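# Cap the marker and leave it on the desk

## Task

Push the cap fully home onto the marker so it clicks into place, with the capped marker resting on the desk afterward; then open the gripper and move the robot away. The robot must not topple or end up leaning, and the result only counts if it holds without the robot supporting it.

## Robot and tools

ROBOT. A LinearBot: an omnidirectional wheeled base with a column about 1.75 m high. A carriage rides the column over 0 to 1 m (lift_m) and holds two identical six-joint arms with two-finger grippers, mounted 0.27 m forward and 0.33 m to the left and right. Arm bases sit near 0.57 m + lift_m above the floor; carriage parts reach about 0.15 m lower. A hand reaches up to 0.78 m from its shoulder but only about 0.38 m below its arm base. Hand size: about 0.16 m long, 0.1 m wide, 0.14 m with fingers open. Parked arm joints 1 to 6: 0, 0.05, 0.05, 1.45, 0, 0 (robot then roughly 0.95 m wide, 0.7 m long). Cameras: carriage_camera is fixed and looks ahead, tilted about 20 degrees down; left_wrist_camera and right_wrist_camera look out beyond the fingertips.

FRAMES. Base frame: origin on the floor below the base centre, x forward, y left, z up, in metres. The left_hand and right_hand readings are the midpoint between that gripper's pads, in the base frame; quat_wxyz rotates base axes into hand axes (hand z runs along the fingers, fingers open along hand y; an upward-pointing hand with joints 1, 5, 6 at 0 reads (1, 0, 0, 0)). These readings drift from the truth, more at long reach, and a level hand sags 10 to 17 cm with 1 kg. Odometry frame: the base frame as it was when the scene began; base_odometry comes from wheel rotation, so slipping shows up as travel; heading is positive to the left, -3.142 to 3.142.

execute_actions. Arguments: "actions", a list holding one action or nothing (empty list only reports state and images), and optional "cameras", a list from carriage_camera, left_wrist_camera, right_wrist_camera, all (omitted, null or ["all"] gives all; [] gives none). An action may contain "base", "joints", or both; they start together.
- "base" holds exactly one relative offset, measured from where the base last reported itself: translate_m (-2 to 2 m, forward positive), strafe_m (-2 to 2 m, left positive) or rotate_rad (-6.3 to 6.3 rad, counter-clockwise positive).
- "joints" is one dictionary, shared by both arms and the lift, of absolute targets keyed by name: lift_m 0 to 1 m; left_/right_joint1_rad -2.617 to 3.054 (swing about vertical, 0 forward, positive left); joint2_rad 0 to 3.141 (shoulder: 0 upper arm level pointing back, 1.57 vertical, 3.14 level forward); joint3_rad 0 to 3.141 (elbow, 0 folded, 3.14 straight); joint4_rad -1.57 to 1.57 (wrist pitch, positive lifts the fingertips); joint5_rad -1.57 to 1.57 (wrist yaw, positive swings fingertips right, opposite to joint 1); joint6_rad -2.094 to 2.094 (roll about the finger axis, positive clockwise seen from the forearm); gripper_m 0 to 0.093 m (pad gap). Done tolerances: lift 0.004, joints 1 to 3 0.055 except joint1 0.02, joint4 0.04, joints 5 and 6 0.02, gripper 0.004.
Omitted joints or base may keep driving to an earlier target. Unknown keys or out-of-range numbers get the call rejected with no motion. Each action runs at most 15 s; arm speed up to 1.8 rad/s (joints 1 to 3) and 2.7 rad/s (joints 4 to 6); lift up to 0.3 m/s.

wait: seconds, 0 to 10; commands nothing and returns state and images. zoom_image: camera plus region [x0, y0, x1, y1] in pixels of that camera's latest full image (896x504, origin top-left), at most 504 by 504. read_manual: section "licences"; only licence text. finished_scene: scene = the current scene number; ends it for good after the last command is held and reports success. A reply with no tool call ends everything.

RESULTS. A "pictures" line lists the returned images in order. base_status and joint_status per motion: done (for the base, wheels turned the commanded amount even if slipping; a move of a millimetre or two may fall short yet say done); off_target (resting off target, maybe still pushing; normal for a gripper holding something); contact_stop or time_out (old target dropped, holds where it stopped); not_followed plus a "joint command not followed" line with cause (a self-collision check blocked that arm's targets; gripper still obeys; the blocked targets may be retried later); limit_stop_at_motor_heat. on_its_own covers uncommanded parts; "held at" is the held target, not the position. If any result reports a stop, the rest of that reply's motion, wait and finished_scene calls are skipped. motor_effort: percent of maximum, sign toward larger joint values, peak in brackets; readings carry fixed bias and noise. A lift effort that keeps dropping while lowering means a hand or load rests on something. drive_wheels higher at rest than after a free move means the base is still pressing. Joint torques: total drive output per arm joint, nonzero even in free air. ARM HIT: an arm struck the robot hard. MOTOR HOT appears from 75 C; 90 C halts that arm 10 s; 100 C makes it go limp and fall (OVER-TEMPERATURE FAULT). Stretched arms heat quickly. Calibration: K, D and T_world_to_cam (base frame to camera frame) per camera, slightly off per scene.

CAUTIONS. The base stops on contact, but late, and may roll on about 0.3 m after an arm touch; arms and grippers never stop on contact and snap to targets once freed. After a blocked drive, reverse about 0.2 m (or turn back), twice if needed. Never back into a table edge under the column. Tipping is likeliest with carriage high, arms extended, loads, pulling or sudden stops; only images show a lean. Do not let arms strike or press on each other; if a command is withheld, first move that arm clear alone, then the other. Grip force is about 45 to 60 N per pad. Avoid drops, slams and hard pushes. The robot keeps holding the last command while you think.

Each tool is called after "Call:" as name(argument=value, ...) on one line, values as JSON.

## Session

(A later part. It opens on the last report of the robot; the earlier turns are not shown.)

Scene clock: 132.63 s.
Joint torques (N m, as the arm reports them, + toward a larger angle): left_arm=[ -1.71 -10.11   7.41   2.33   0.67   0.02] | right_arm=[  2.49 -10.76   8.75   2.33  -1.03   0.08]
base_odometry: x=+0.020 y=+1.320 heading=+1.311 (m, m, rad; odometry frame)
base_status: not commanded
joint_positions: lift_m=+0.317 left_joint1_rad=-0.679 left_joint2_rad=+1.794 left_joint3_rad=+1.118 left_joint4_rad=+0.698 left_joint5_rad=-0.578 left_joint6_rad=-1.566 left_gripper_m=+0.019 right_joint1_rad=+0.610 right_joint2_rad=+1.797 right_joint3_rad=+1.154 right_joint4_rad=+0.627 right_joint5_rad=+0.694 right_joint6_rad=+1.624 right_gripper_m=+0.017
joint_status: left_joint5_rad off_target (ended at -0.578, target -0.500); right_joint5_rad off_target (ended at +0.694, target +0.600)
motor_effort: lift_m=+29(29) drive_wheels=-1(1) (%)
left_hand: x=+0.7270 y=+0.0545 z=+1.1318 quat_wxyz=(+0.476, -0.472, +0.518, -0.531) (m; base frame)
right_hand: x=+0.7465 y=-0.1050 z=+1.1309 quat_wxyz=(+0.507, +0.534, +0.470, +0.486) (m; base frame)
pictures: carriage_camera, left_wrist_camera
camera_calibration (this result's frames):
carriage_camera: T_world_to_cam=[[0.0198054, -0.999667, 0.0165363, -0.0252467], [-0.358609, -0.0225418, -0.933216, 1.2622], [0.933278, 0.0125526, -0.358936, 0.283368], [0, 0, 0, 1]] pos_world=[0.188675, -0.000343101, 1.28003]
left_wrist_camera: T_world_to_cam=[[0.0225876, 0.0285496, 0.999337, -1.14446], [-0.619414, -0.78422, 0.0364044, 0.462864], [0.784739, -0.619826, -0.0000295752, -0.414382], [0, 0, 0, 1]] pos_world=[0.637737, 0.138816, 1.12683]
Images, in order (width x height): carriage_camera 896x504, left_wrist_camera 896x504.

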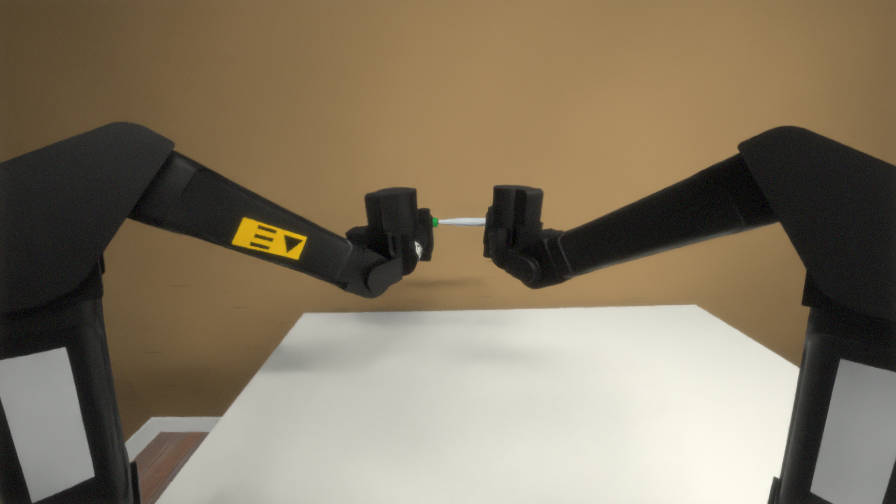

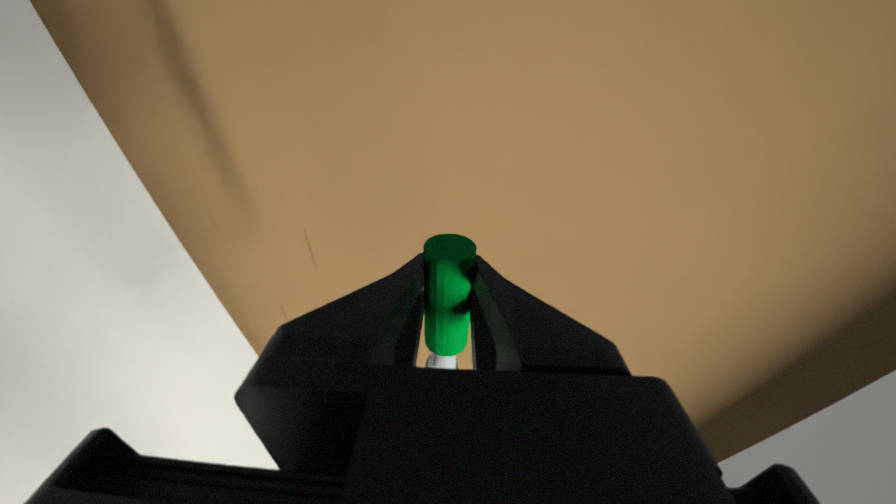

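Call:
execute_actions(actions=[{"joints":{"left_joint1_rad":-0.665,"left_joint5_rad":-0.64,"right_joint5_rad":0.70,"right_joint1_rad":0.615}}], cameras=["left_wrist_camera"])

Call:
execute_actions(actions=[{"joints":{"left_joint1_rad":-0.73,"left_joint5_rad":-0.695,"right_joint5_rad":0.76,"right_joint1_rad":0.68}}], cameras=["carriage_camera","left_wrist_camera"])

Scene clock: 135.43 s.
Joint torques (N m, as the arm reports them, + toward a larger angle): left_arm=[  0.15 -10.21   7.54   2.3   -0.07   0.03] | right_arm=[  0.49 -10.78   8.67   2.34  -0.07   0.08]
base_odometry: x=+0.020 y=+1.320 heading=+1.311 (m, m, rad; odometry frame)
base_status: not commanded
joint_positions: lift_m=+0.317 left_joint1_rad=-0.674 left_joint2_rad=+1.794 left_joint3_rad=+1.118 left_joint4_rad=+0.698 left_joint5_rad=-0.642 left_joint6_rad=-1.566 left_gripper_m=+0.019 right_joint1_rad=+0.609 right_joint2_rad=+1.797 right_joint3_rad=+1.154 right_joint4_rad=+0.627 right_joint5_rad=+0.709 right_joint6_rad=+1.624 right_gripper_m=+0.017
joint_status: all done
motor_effort: lift_m=+29(29) drive_wheels=-1(1) (%)
left_hand: x=+0.7292 y=+0.0682 z=+1.1316 quat_wxyz=(+0.494, -0.490, +0.501, -0.514) (m; base frame)
right_hand: x=+0.7466 y=-0.1081 z=+1.1309 quat_wxyz=(+0.511, +0.538, +0.466, +0.482) (m; base frame)
pictures: left_wrist_camera
camera_calibration (this result's frames):
left_wrist_camera: T_world_to_cam=[[0.0213789, 0.0311758, 0.999285, -1.144], [-0.563185, -0.825466, 0.0378019, 0.43516], [0.826054, -0.563591, -0.0000897518, -0.441499], [0, 0, 0, 1]] pos_world=[0.634235, 0.14605, 1.12669]
Images, in order (width x height): left_wrist_camera 896x504.

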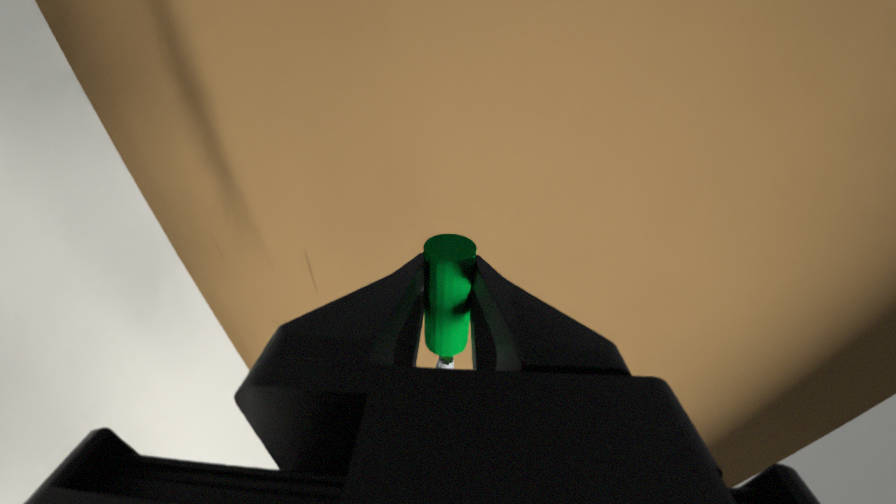

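Scene clock: 136.07 s.
Joint torques (N m, as the arm reports them, + toward a larger angle): left_arm=[ -0.38 -10.13   7.44   2.26  -0.13   0.02] | right_arm=[ -0.09 -10.7    8.67   2.3    0.07   0.07]
base_odometry: x=+0.020 y=+1.320 heading=+1.311 (m, m, rad; odometry frame)
base_status: not commanded
joint_positions: lift_m=+0.317 left_joint1_rad=-0.731 left_joint2_rad=+1.794 left_joint3_rad=+1.118 left_joint4_rad=+0.698 left_joint5_rad=-0.692 left_joint6_rad=-1.566 left_gripper_m=+0.019 right_joint1_rad=+0.683 right_joint2_rad=+1.797 right_joint3_rad=+1.154 right_joint4_rad=+0.627 right_joint5_rad=+0.756 right_joint6_rad=+1.624 right_gripper_m=+0.017
joint_status: all done
motor_effort: lift_m=+29(29) drive_wheels=-1(1) (%)
left_hand: x=+0.7151 y=+0.0504 z=+1.1315 quat_wxyz=(+0.492, -0.489, +0.503, -0.516) (m; base frame)
right_hand: x=+0.7298 y=-0.0808 z=+1.1310 quat_wxyz=(+0.505, +0.531, +0.473, +0.489) (m; base frame)
pictures: carriage_camera, left_wrist_camera
camera_calibration (this result's frames):
carriage_camera: T_world_to_cam=[[0.0198054, -0.999667, 0.0165363, -0.0252467], [-0.358609, -0.0225418, -0.933216, 1.2622], [0.933278, 0.0125526, -0.358936, 0.283368], [0, 0, 0, 1]] pos_world=[0.188675, -0.000343101, 1.28003]
left_wrist_camera: T_world_to_cam=[[0.0223057, 0.0318645, 0.999243, -1.14367], [-0.568822, -0.82154, 0.0388954, 0.415095], [0.822158, -0.56926, -0.000199787, -0.436679], [0, 0, 0, 1]] pos_world=[0.620645, 0.128876, 1.12657]
Images, in order (width x height): carriage_camera 896x504, left_wrist_camera 896x504.

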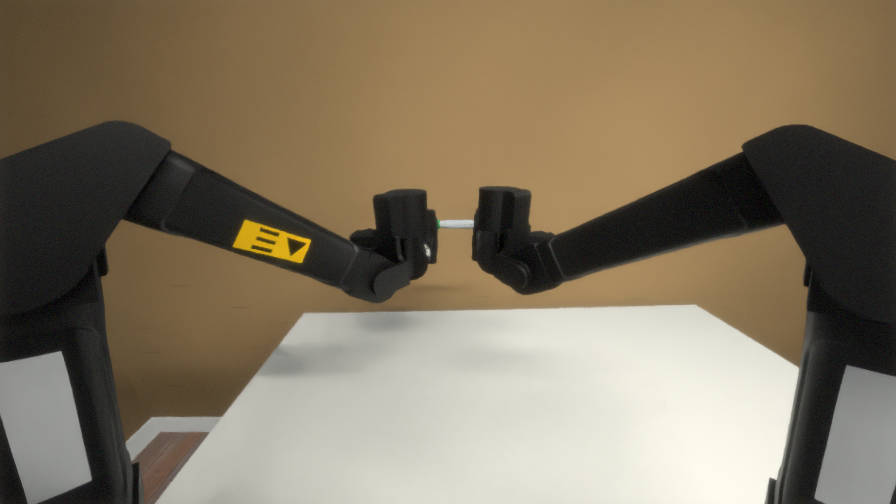

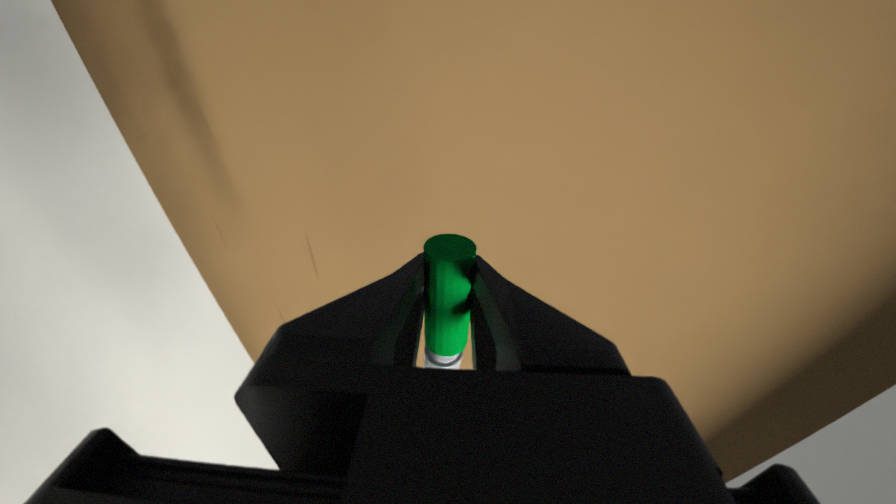

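In. Squeeze.

Call:
execute_actions(actions=[{"joints":{"left_joint1_rad":-0.7,"left_joint5_rad":-0.2,"right_joint5_rad":0.2}}], cameras=["carriage_camera"])

Call:
zoom_image(camera="carriage_camera", region=[390,190,500,250])

Scene clock: 138.63 s.
Joint torques (N m, as the arm reports them, + toward a larger angle): left_arm=[ -5.33 -10.2    8.31   2.41   2.27   0.03] | right_arm=[  6.37 -10.84   8.87   2.6   -2.6    0.07]
base_odometry: x=+0.020 y=+1.320 heading=+1.311 (m, m, rad; odometry frame)
base_status: not commanded
joint_positions: lift_m=+0.317 left_joint1_rad=-0.622 left_joint2_rad=+1.794 left_joint3_rad=+1.110 left_joint4_rad=+0.699 left_joint5_rad=-0.440 left_joint6_rad=-1.566 left_gripper_m=+0.019 right_joint1_rad=+0.603 right_joint2_rad=+1.797 right_joint3_rad=+1.154 right_joint4_rad=+0.618 right_joint5_rad=+0.436 right_joint6_rad=+1.624 right_gripper_m=+0.017
joint_status: left_joint1_rad off_target (ended at -0.622, target -0.700); left_joint5_rad off_target (ended at -0.440, target -0.200); right_joint5_rad off_target (ended at +0.435, target +0.200)
motor_effort: lift_m=+29(29) drive_wheels=-1(0) (%)
left_hand: x=+0.7375 y=+0.0585 z=+1.1285 quat_wxyz=(+0.455, -0.450, +0.539, -0.548) (m; base frame)
right_hand: x=+0.7463 y=-0.0642 z=+1.1285 quat_wxyz=(+0.440, +0.473, +0.536, +0.543) (m; base frame)
pictures: carriage_camera
camera_calibration (this result's frames):
carriage_camera: T_world_to_cam=[[0.0198054, -0.999667, 0.0165363, -0.0252467], [-0.358609, -0.0225418, -0.933216, 1.2622], [0.933278, 0.0125526, -0.358936, 0.283368], [0, 0, 0, 1]] pos_world=[0.188675, -0.000343101, 1.28003]
Images, in order (width x height): carriage_camera 896x504.

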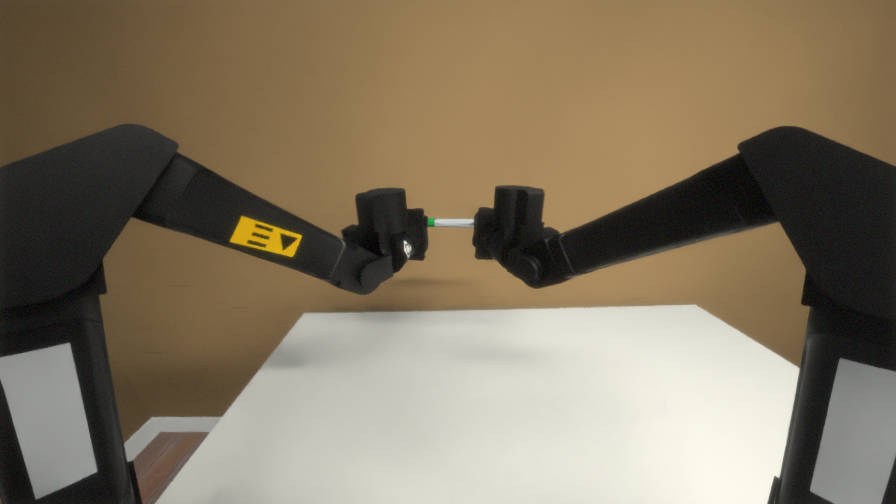

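Region (390, 190, 500, 250) of carriage_camera's 896x504 image, scaled by 4.582, with more detail than that image has; it fills the top 275 rows of this view, and the rest is white.

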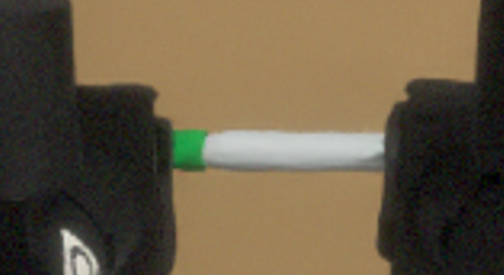

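Call:
execute_actions(actions=[{"joints":{"left_joint5_rad":0.15,"right_joint5_rad":-0.15,"left_joint1_rad":-0.73,"right_joint1_rad":0.71}}])

Call:
zoom_image(camera="carriage_camera", region=[390,190,500,250])

Scene clock: 141.10 s.
Joint torques (N m, as the arm reports them, + toward a larger angle): left_arm=[-9.19 -9.52  9.41  2.44  3.95 -0.01] | right_arm=[ 13.04 -10.95   8.93   2.7   -4.69   0.07]
base_odometry: x=+0.020 y=+1.320 heading=+1.311 (m, m, rad; odometry frame)
base_status: not commanded
joint_positions: lift_m=+0.317 left_joint1_rad=-0.590 left_joint2_rad=+1.786 left_joint3_rad=+1.097 left_joint4_rad=+0.702 left_joint5_rad=-0.261 left_joint6_rad=-1.564 left_gripper_m=+0.019 right_joint1_rad=+0.552 right_joint2_rad=+1.797 right_joint3_rad=+1.154 right_joint4_rad=+0.614 right_joint5_rad=+0.273 right_joint6_rad=+1.624 right_gripper_m=+0.017
joint_status: left_joint1_rad off_target (ended at -0.590, target -0.730); left_joint5_rad off_target (ended at -0.261, target +0.150); right_joint1_rad off_target (ended at +0.552, target +0.710); right_joint5_rad off_target (ended at +0.273, target -0.150)
motor_effort: lift_m=+29(29) drive_wheels=-1(1) (%)
left_hand: x=+0.7361 y=+0.0459 z=+1.1278 quat_wxyz=(+0.415, -0.408, +0.572, -0.578) (m; base frame)
right_hand: x=+0.7527 y=-0.0620 z=+1.1273 quat_wxyz=(+0.407, +0.444, +0.563, +0.566) (m; base frame)
pictures: carriage_camera, left_wrist_camera, right_wrist_camera
camera_calibration (this result's frames):
carriage_camera: T_world_to_cam=[[0.0198054, -0.999667, 0.0165363, -0.0252467], [-0.358609, -0.0225418, -0.933216, 1.2622], [0.933278, 0.0125526, -0.358936, 0.283368], [0, 0, 0, 1]] pos_world=[0.188675, -0.000343101, 1.28003]
left_wrist_camera: T_world_to_cam=[[0.0298581, 0.0105, 0.999499, -1.14518], [-0.779901, -0.62519, 0.0298658, 0.580095], [0.62519, -0.780402, -0.0104781, -0.290307], [0, 0, 0, 1]] pos_world=[0.668107, 0.148138, 1.12424]
right_wrist_camera: T_world_to_cam=[[-0.0725212, 0.0302654, -0.996908, 1.17617], [-0.801671, 0.592873, 0.0763177, 0.556259], [0.59335, 0.804727, -0.018733, -0.249193], [0, 0, 0, 1]] pos_world=[0.679093, -0.164856, 1.12542]
Images, in order (width x height): carriage_camera 896x504, left_wrist_camera 896x504, right_wrist_camera 896x504.

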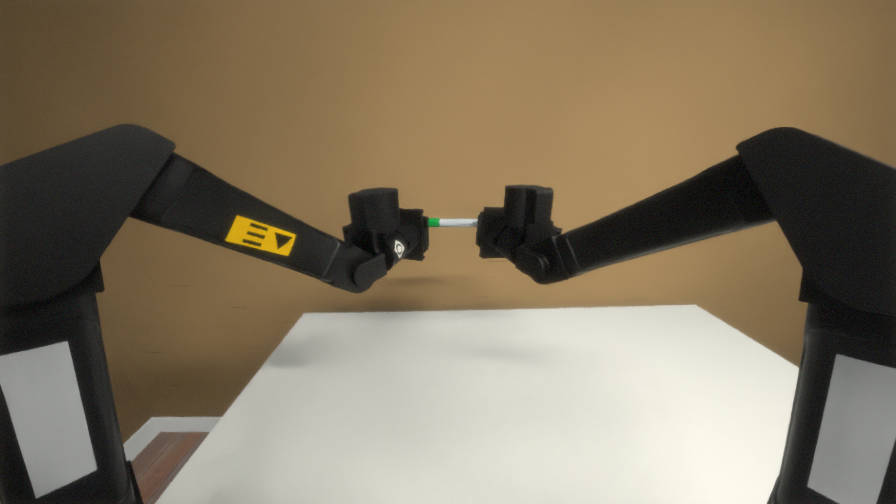

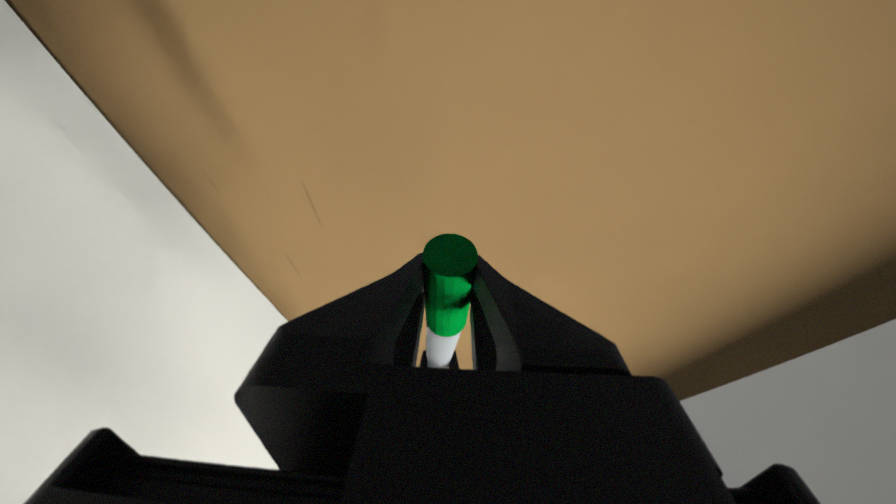

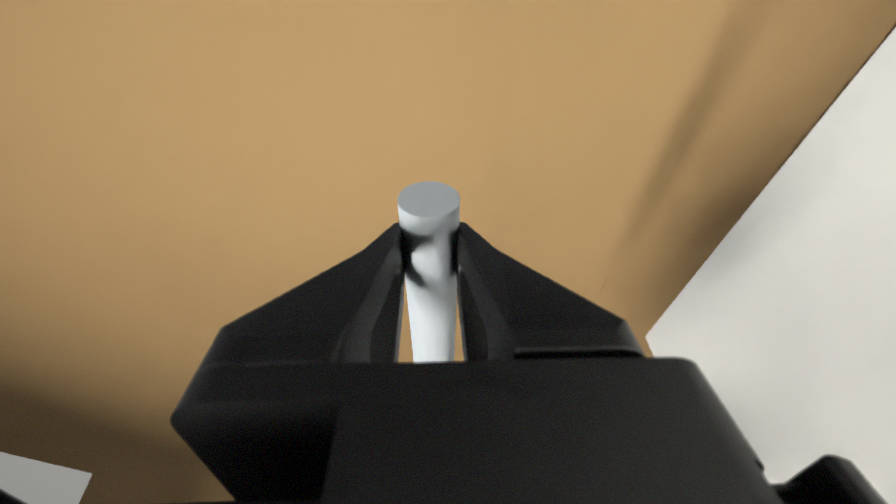

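Region (390, 190, 500, 250) of carriage_camera's 896x504 image, scaled by 4.582, with more detail than that image has; it fills the top 275 rows of this view, and the rest is white.

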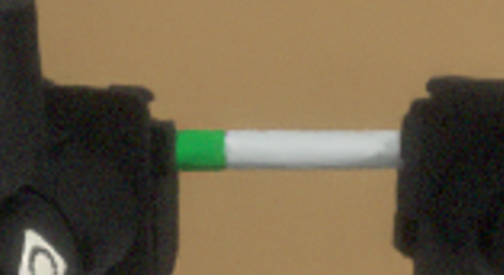

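Looks flush. Light pull test.

Call:
execute_actions(actions=[{"joints":{"left_joint5_rad":-0.33,"right_joint5_rad":0.33,"left_joint1_rad":-0.57,"right_joint1_rad":0.535}}], cameras=["carriage_camera"])

Call:
zoom_image(camera="carriage_camera", region=[410,200,480,240])

Scene clock: 143.80 s.
Joint torques (N m, as the arm reports them, + toward a larger angle): left_arm=[-0.07 -9.46  9.49  2.44 -0.16  0.01] | right_arm=[ -0.56 -10.93   8.89   2.68   0.12   0.07]
base_odometry: x=+0.020 y=+1.320 heading=+1.311 (m, m, rad; odometry frame)
base_status: not commanded
joint_positions: lift_m=+0.317 left_joint1_rad=-0.578 left_joint2_rad=+1.786 left_joint3_rad=+1.097 left_joint4_rad=+0.702 left_joint5_rad=-0.321 left_joint6_rad=-1.565 left_gripper_m=+0.019 right_joint1_rad=+0.543 right_joint2_rad=+1.797 right_joint3_rad=+1.154 right_joint4_rad=+0.614 right_joint5_rad=+0.319 right_joint6_rad=+1.624 right_gripper_m=+0.017
joint_status: all done
motor_effort: lift_m=+29(29) drive_wheels=-1(0) (%)
left_hand: x=+0.7421 y=+0.0614 z=+1.1278 quat_wxyz=(+0.435, -0.429, +0.557, -0.563) (m; base frame)
right_hand: x=+0.7570 y=-0.0744 z=+1.1274 quat_wxyz=(+0.423, +0.459, +0.550, +0.554) (m; base frame)
pictures: carriage_camera
camera_calibration (this result's frames):
carriage_camera: T_world_to_cam=[[0.0198054, -0.999667, 0.0165363, -0.0252467], [-0.358609, -0.0225418, -0.933216, 1.2622], [0.933278, 0.0125526, -0.358936, 0.283368], [0, 0, 0, 1]] pos_world=[0.188675, -0.000343101, 1.28003]
Images, in order (width x height): carriage_camera 896x504.

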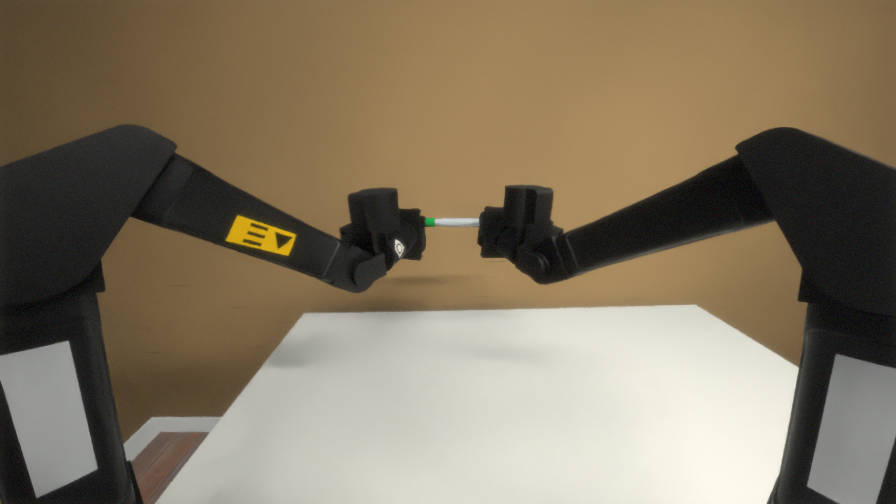

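Region (410, 200, 480, 240) of carriage_camera's 896x504 image, scaled by 7.200, with more detail than that image has; it fills the top 288 rows of this view, and the rest is white.

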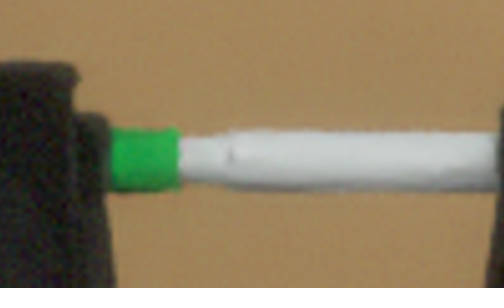

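Not snapped. Harder.

Call:
execute_actions(actions=[{"joints":{"left_joint5_rad":0.5,"right_joint5_rad":-0.5,"left_joint1_rad":-0.73,"right_joint1_rad":0.73}}])

Call:
zoom_image(camera="carriage_camera", region=[410,200,480,240])

Scene clock: 146.90 s.
Joint torques (N m, as the arm reports them, + toward a larger angle): left_arm=[-12.92  -9.37   9.68   2.51   5.04  -0.02] | right_arm=[ 16.68 -10.95   8.94   2.75  -5.79   0.03]
base_odometry: x=+0.020 y=+1.320 heading=+1.311 (m, m, rad; odometry frame)
base_status: not commanded
joint_positions: lift_m=+0.317 left_joint1_rad=-0.530 left_joint2_rad=+1.784 left_joint3_rad=+1.097 left_joint4_rad=+0.702 left_joint5_rad=-0.057 left_joint6_rad=-1.561 left_gripper_m=+0.019 right_joint1_rad=+0.510 right_joint2_rad=+1.797 right_joint3_rad=+1.154 right_joint4_rad=+0.614 right_joint5_rad=+0.136 right_joint6_rad=+1.628 right_gripper_m=+0.017
joint_status: left_joint1_rad off_target (ended at -0.530, target -0.730); left_joint5_rad off_target (ended at -0.057, target +0.500); right_joint1_rad off_target (ended at +0.510, target +0.730); right_joint5_rad off_target (ended at +0.136, target -0.500)
motor_effort: lift_m=+29(29) drive_wheels=+0(1) (%)
left_hand: x=+0.7383 y=+0.0425 z=+1.1292 quat_wxyz=(+0.375, -0.363, +0.600, -0.606) (m; base frame)
right_hand: x=+0.7558 y=-0.0607 z=+1.1272 quat_wxyz=(+0.377, +0.420, +0.581, +0.586) (m; base frame)
pictures: carriage_camera, left_wrist_camera, right_wrist_camera
camera_calibration (this result's frames):
carriage_camera: T_world_to_cam=[[0.0198054, -0.999667, 0.0165363, -0.0252467], [-0.358609, -0.0225418, -0.933216, 1.2622], [0.933278, 0.0125526, -0.358936, 0.283368], [0, 0, 0, 1]] pos_world=[0.188675, -0.000343101, 1.28003]
left_wrist_camera: T_world_to_cam=[[0.0259171, 0.00285918, 0.99966, -1.14354], [-0.861753, -0.50677, 0.0237912, 0.641873], [0.506666, -0.862076, -0.0106701, -0.203038], [0, 0, 0, 1]] pos_world=[0.685646, 0.153517, 1.12571]
right_wrist_camera: T_world_to_cam=[[-0.0787342, 0.0305366, -0.996428, 1.18039], [-0.853509, 0.514392, 0.0832053, 0.58462], [0.515096, 0.857011, -0.014437, -0.194562], [0, 0, 0, 1]] pos_world=[0.692133, -0.170027, 1.12472]
Images, in order (width x height): carriage_camera 896x504, left_wrist_camera 896x504, right_wrist_camera 896x504.

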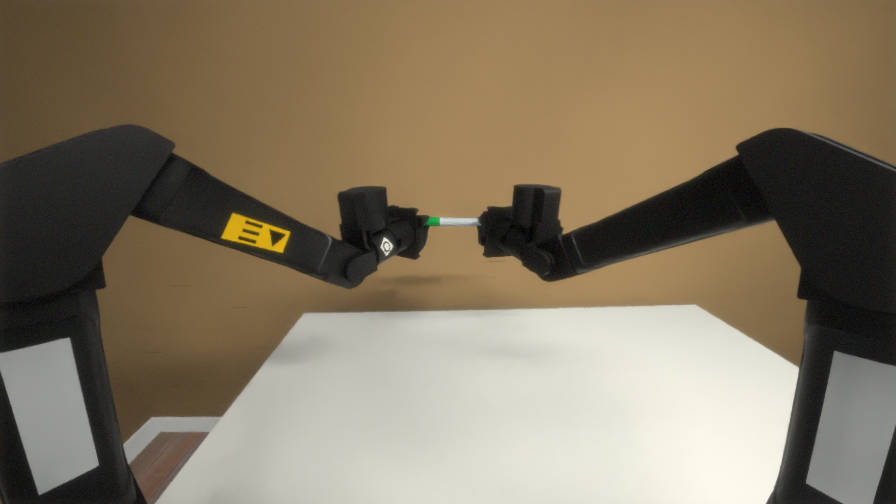

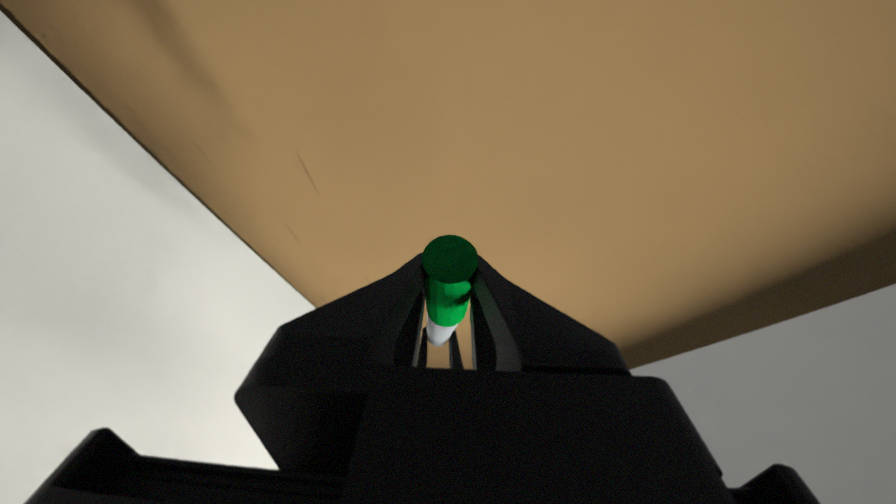

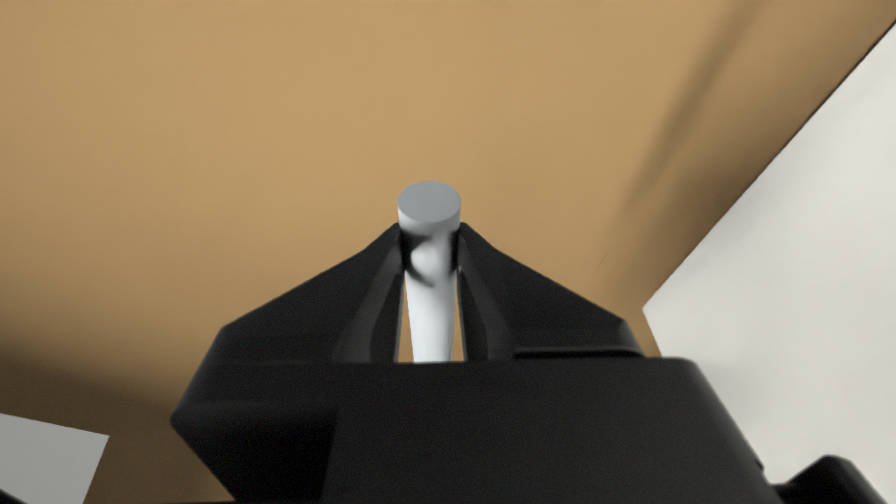

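Region (410, 200, 480, 240) of carriage_camera's 896x504 image, scaled by 7.200, with more detail than that image has; it fills the top 288 rows of this view, and the rest is white.

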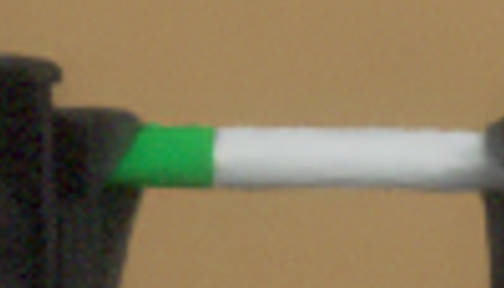

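Call:
execute_actions(actions=[{"joints":{"left_joint5_rad":-0.13,"right_joint5_rad":0.2,"left_joint1_rad":-0.51,"right_joint1_rad":0.495}}], cameras=["carriage_camera"])

Call:
zoom_image(camera="carriage_camera", region=[410,200,480,240])

Scene clock: 149.60 s.
Joint torques (N m, as the arm reports them, + toward a larger angle): left_arm=[-0.57 -9.24  9.49  2.47 -0.06  0.02] | right_arm=[  0.13 -10.94   8.9    2.75   0.11   0.04]
base_odometry: x=+0.020 y=+1.320 heading=+1.311 (m, m, rad; odometry frame)
base_status: not commanded
joint_positions: lift_m=+0.317 left_joint1_rad=-0.509 left_joint2_rad=+1.784 left_joint3_rad=+1.097 left_joint4_rad=+0.702 left_joint5_rad=-0.133 left_joint6_rad=-1.565 left_gripper_m=+0.019 right_joint1_rad=+0.494 right_joint2_rad=+1.797 right_joint3_rad=+1.154 right_joint4_rad=+0.615 right_joint5_rad=+0.192 right_joint6_rad=+1.629 right_gripper_m=+0.017
joint_status: all done
motor_effort: lift_m=+29(29) drive_wheels=+0(0) (%)
left_hand: x=+0.7491 y=+0.0646 z=+1.1292 quat_wxyz=(+0.402, -0.394, +0.580, -0.588) (m; base frame)
right_hand: x=+0.7627 y=-0.0775 z=+1.1273 quat_wxyz=(+0.398, +0.440, +0.566, +0.572) (m; base frame)
pictures: carriage_camera
camera_calibration (this result's frames):
carriage_camera: T_world_to_cam=[[0.0198054, -0.999667, 0.0165363, -0.0252467], [-0.358609, -0.0225418, -0.933216, 1.2622], [0.933278, 0.0125526, -0.358936, 0.283368], [0, 0, 0, 1]] pos_world=[0.188675, -0.000343101, 1.28003]
Images, in order (width x height): carriage_camera 896x504.

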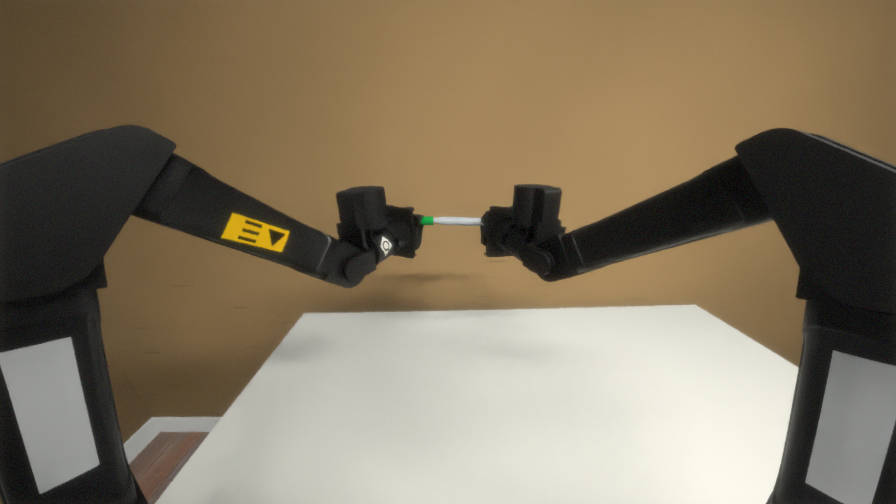

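Region (410, 200, 480, 240) of carriage_camera's 896x504 image, scaled by 7.200, with more detail than that image has; it fills the top 288 rows of this view, and the rest is white.

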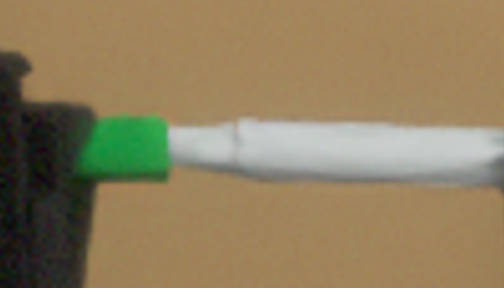

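Call:
execute_actions(actions=[{"joints":{"left_joint5_rad":0.9,"right_joint5_rad":-0.9,"left_joint1_rad":-0.38,"right_joint1_rad":0.38}}], cameras=["carriage_camera"])

Call:
zoom_image(camera="carriage_camera", region=[410,200,480,240])

Call:
execute_actions(actions=[{"joints":{"left_joint5_rad":1.2,"right_joint5_rad":-1.2,"left_joint1_rad":-0.58,"right_joint1_rad":0.58}}])

Call:
zoom_image(camera="carriage_camera", region=[410,200,480,240])

Scene clock: 154.23 s.
Joint torques (N m, as the arm reports them, + toward a larger angle): left_arm=[-2.65 -9.24  9.48  2.32  0.62  0.01] | right_arm=[  1.78 -10.78   8.79   2.55  -0.17   0.03]
base_odometry: x=+0.020 y=+1.320 heading=+1.311 (m, m, rad; odometry frame)
base_status: not commanded
joint_positions: lift_m=+0.317 left_joint1_rad=-0.345 left_joint2_rad=+1.784 left_joint3_rad=+1.097 left_joint4_rad=+0.702 left_joint5_rad=+0.826 left_joint6_rad=-1.566 left_gripper_m=+0.019 right_joint1_rad=+0.359 right_joint2_rad=+1.797 right_joint3_rad=+1.154 right_joint4_rad=+0.615 right_joint5_rad=-0.886 right_joint6_rad=+1.629 right_gripper_m=+0.017
joint_status: left_joint1_rad off_target (ended at -0.345, target -0.380); left_joint5_rad off_target (ended at +0.826, target +0.900); right_joint1_rad off_target (ended at +0.359, target +0.380); the others done
motor_effort: lift_m=+29(29) drive_wheels=+0(0) (%)
left_hand: x=+0.6816 y=+0.0254 z=+1.1283 quat_wxyz=(+0.147, -0.134, +0.690, -0.696) (m; base frame)
right_hand: x=+0.6754 y=-0.0133 z=+1.1290 quat_wxyz=(+0.086, +0.144, +0.699, +0.695) (m; base frame)
pictures: carriage_camera
camera_calibration (this result's frames):
carriage_camera: T_world_to_cam=[[0.0198054, -0.999667, 0.0165363, -0.0252467], [-0.358609, -0.0225418, -0.933216, 1.2622], [0.933278, 0.0125526, -0.358936, 0.283368], [0, 0, 0, 1]] pos_world=[0.188675, -0.000343101, 1.28003]
Images, in order (width x height): carriage_camera 896x504.

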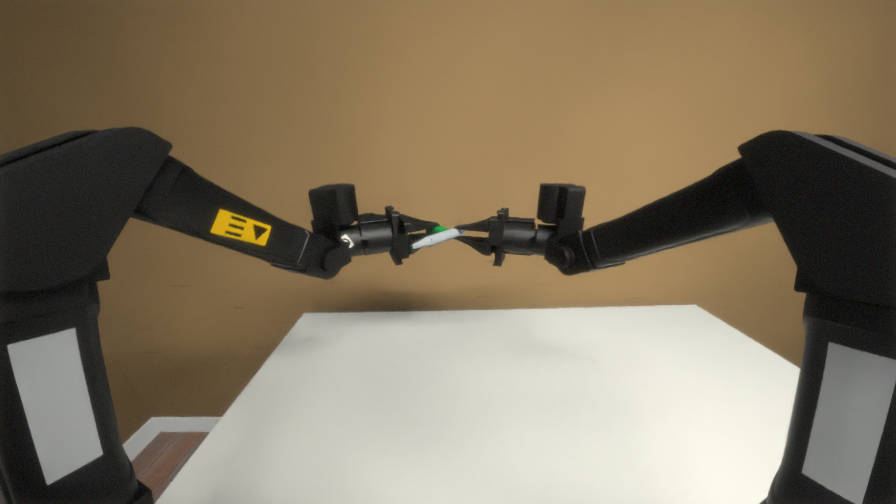

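Region (410, 200, 480, 240) of carriage_camera's 896x504 image, scaled by 7.200, with more detail than that image has; it fills the top 288 rows of this view, and the rest is white.

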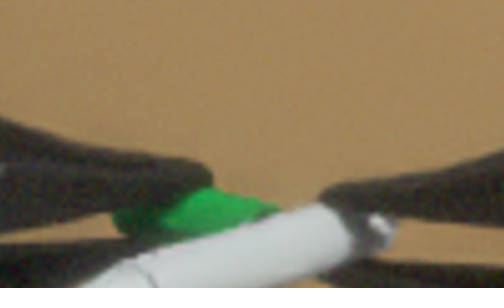

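Scene clock: 155.17 s.
Joint torques (N m, as the arm reports them, + toward a larger angle): left_arm=[-8.05 -9.21  9.32  2.06  1.26  0.12] | right_arm=[ 3.04 -8.7  10.09  2.3   0.68  0.08]
base_odometry: x=+0.020 y=+1.320 heading=+1.311 (m, m, rad; odometry frame)
base_status: not commanded
joint_positions: lift_m=+0.317 left_joint1_rad=-0.458 left_joint2_rad=+1.784 left_joint3_rad=+1.097 left_joint4_rad=+0.712 left_joint5_rad=+1.060 left_joint6_rad=-1.577 left_gripper_m=+0.019 right_joint1_rad=+0.544 right_joint2_rad=+1.778 right_joint3_rad=+1.133 right_joint4_rad=+0.612 right_joint5_rad=-1.263 right_joint6_rad=+1.624 right_gripper_m=+0.017
joint_status: left_joint1_rad off_target (ended at -0.458, target -0.580); left_joint5_rad off_target (ended at +1.060, target +1.200); right_joint1_rad off_target (ended at +0.544, target +0.580); right_joint5_rad off_target (ended at -1.263, target -1.200)
motor_effort: lift_m=+29(29) drive_wheels=-1(2) (%)
left_hand: x=+0.6072 y=-0.0271 z=+1.1291 quat_wxyz=(+0.024, -0.013, +0.703, -0.711) (m; base frame)
right_hand: x=+0.5447 y=+0.0524 z=+1.1311 quat_wxyz=(-0.112, -0.054, +0.709, +0.695) (m; base frame)
pictures: carriage_camera, left_wrist_camera, right_wrist_camera
camera_calibration (this result's frames):
carriage_camera: T_world_to_cam=[[0.0198054, -0.999667, 0.0165363, -0.0252466], [-0.358609, -0.0225418, -0.933216, 1.26219], [0.933278, 0.0125526, -0.358936, 0.283366], [0, 0, 0, 1]] pos_world=[0.188675, -0.000343101, 1.28003]
left_wrist_camera: T_world_to_cam=[[0.00873526, -0.0250872, 0.999647, -1.13017], [-0.870839, 0.491163, 0.019936, 0.530528], [-0.49149, -0.870706, -0.0175565, 0.416967], [0, 0, 0, 1]] pos_world=[0.676812, 0.0741272, 1.12652]
right_wrist_camera: T_world_to_cam=[[-0.0757281, -0.0626269, -0.99516, 1.16605], [-0.62378, -0.775647, 0.0962801, 0.273583], [-0.777923, 0.628052, 0.0196729, 0.495002], [0, 0, 0, 1]] pos_world=[0.644032, -0.0256573, 1.12432]
Images, in order (width x height): carriage_camera 896x504, left_wrist_camera 896x504, right_wrist_camera 896x504.

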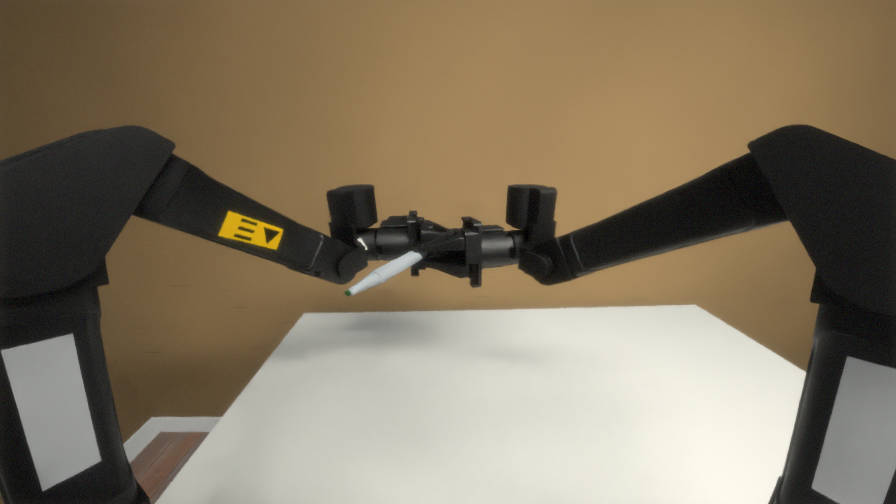

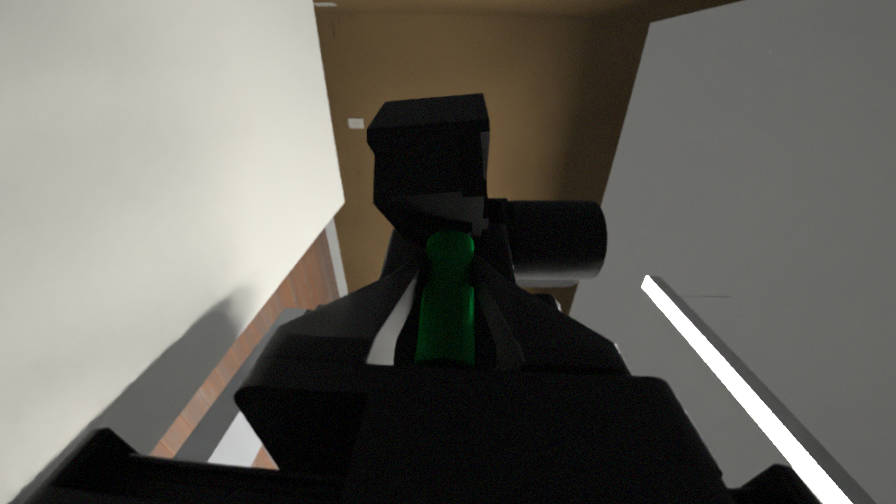

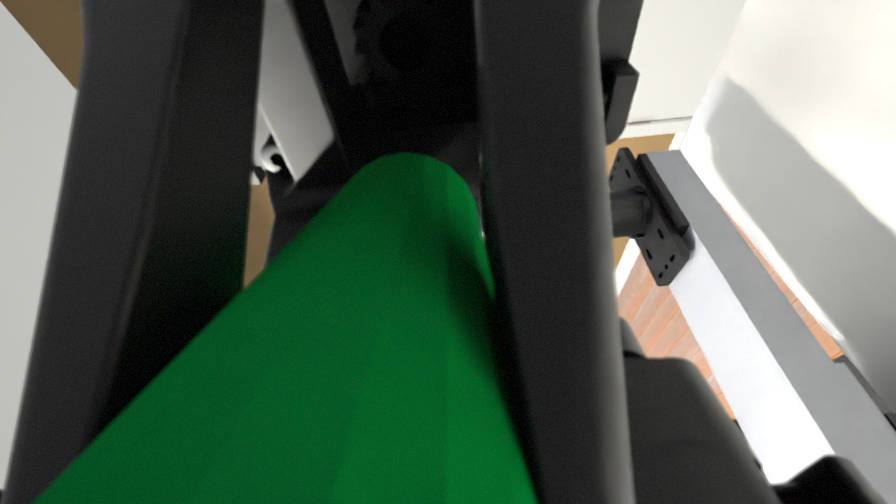

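Region (410, 200, 480, 240) of carriage_camera's 896x504 image, scaled by 7.200, with more detail than that image has; it fills the top 288 rows of this view, and the rest is white.

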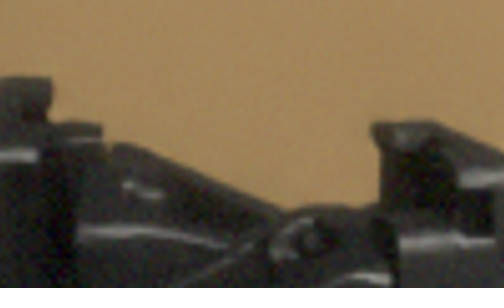

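Call:
execute_actions(actions=[{"joints":{"left_joint1_rad":0.1,"right_joint1_rad":0.3}}], cameras=[])

Call:
execute_actions(actions=[{"joints":{"left_joint5_rad":0.5,"right_joint5_rad":-0.5}}])

Scene clock: 158.13 s.
Joint torques (N m, as the arm reports them, + toward a larger angle): left_arm=[-0.49 -9.68  9.19  2.06 -0.06  0.1 ] | right_arm=[ 0.63 -9.09 10.16  2.3   0.09  0.08]
base_odometry: x=+0.020 y=+1.320 heading=+1.311 (m, m, rad; odometry frame)
base_status: not commanded
joint_positions: lift_m=+0.317 left_joint1_rad=+0.101 left_joint2_rad=+1.791 left_joint3_rad=+1.097 left_joint4_rad=+0.706 left_joint5_rad=+1.192 left_joint6_rad=-1.575 left_gripper_m=+0.019 right_joint1_rad=+0.293 right_joint2_rad=+1.780 right_joint3_rad=+1.133 right_joint4_rad=+0.615 right_joint5_rad=-1.209 right_joint6_rad=+1.624 right_gripper_m=+0.017
joint_status: all done
on_its_own: left_joint5_rad moved +0.132 to your old target +1.200; right_joint5_rad moved +0.053 to your old target -1.200
motor_effort: lift_m=+29(29) drive_wheels=+0(1) (%)
left_hand: x=+0.7154 y=+0.1969 z=+1.1249 quat_wxyz=(+0.171, -0.165, +0.686, -0.688) (m; base frame)
right_hand: x=+0.6357 y=-0.0301 z=+1.1302 quat_wxyz=(-0.005, +0.054, +0.709, +0.703) (m; base frame)
pictures: none
No camera images: the call's "cameras" was empty. Leave "cameras" out to get every camera's image.

Scene clock: 159.40 s.
Joint torques (N m, as the arm reports them, + toward a larger angle): left_arm=[-0.47 -9.94  9.58  2.42 -0.15  0.11] | right_arm=[ 0.63 -9.37 10.56  2.7   0.08  0.07]
base_odometry: x=+0.020 y=+1.320 heading=+1.311 (m, m, rad; odometry frame)
base_status: not commanded
joint_positions: lift_m=+0.317 left_joint1_rad=+0.101 left_joint2_rad=+1.791 left_joint3_rad=+1.097 left_joint4_rad=+0.706 left_joint5_rad=+0.505 left_joint6_rad=-1.575 left_gripper_m=+0.019 right_joint1_rad=+0.293 right_joint2_rad=+1.780 right_joint3_rad=+1.133 right_joint4_rad=+0.615 right_joint5_rad=-0.508 right_joint6_rad=+1.624 right_gripper_m=+0.017
joint_status: all done
motor_effort: lift_m=+29(29) drive_wheels=+0(0) (%)
left_hand: x=+0.7941 y=+0.2817 z=+1.1259 quat_wxyz=(+0.392, -0.387, +0.587, -0.593) (m; base frame)
right_hand: x=+0.7436 y=-0.0783 z=+1.1273 quat_wxyz=(+0.239, +0.292, +0.655, +0.655) (m; base frame)
pictures: carriage_camera, left_wrist_camera, right_wrist_camera
camera_calibration (this result's frames):
carriage_camera: T_world_to_cam=[[0.0198054, -0.999667, 0.0165363, -0.0252466], [-0.358609, -0.0225418, -0.933216, 1.26219], [0.933278, 0.0125526, -0.358936, 0.283366], [0, 0, 0, 1]] pos_world=[0.188675, -0.000343101, 1.28003]
left_wrist_camera: T_world_to_cam=[[0.0331034, 0.00847599, 0.999416, -1.14942], [-0.82503, -0.564175, 0.032112, 0.788942], [0.564118, -0.825612, -0.0116832, -0.0798888], [0, 0, 0, 1]] pos_world=[0.734018, 0.388887, 1.12248]
right_wrist_camera: T_world_to_cam=[[-0.0947342, 0.00682017, -0.995479, 1.18908], [-0.98894, 0.113991, 0.0948928, 0.639385], [0.114123, 0.993458, -0.00405411, 0.123872], [0, 0, 0, 1]] pos_world=[0.730823, -0.204055, 1.12353]
Images, in order (width x height): carriage_camera 896x504, left_wrist_camera 896x504, right_wrist_camera 896x504.

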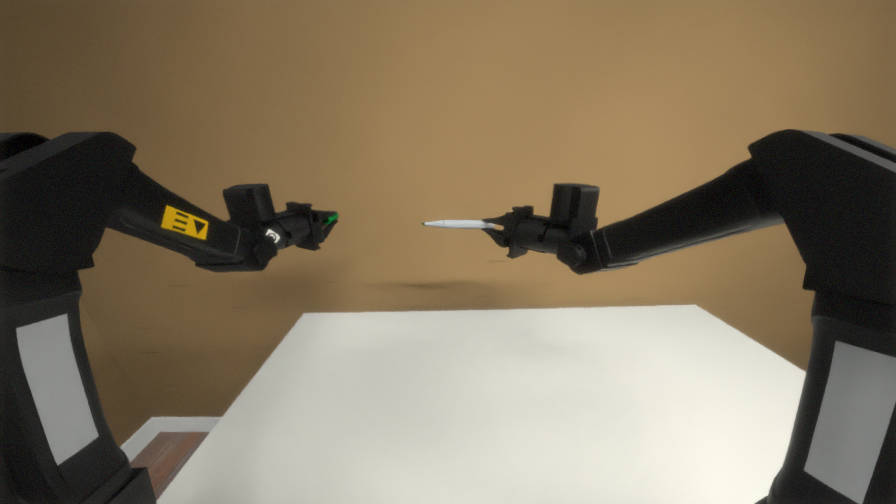

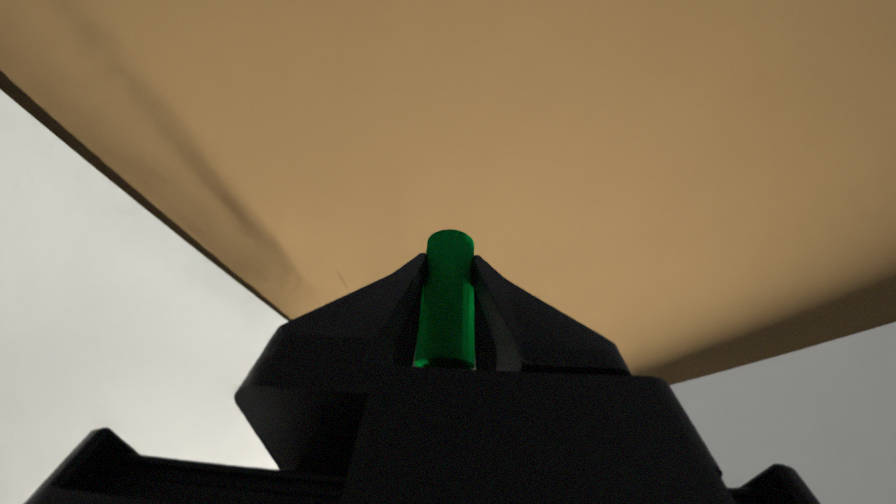

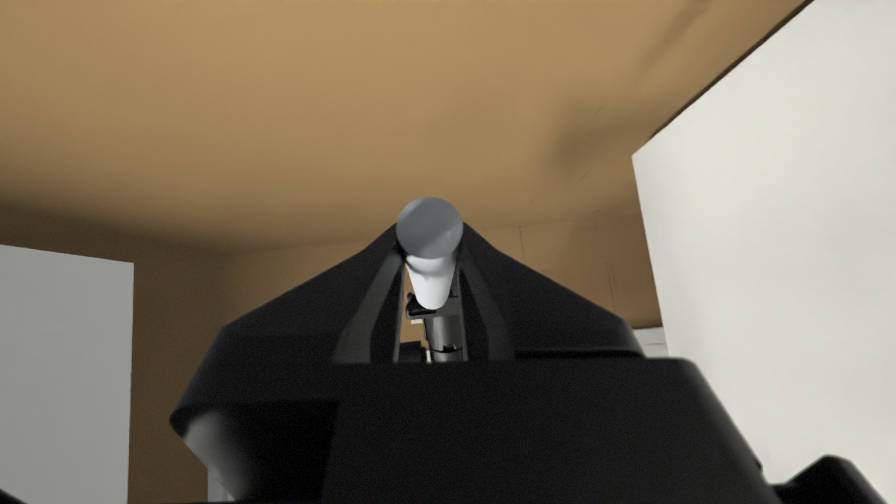

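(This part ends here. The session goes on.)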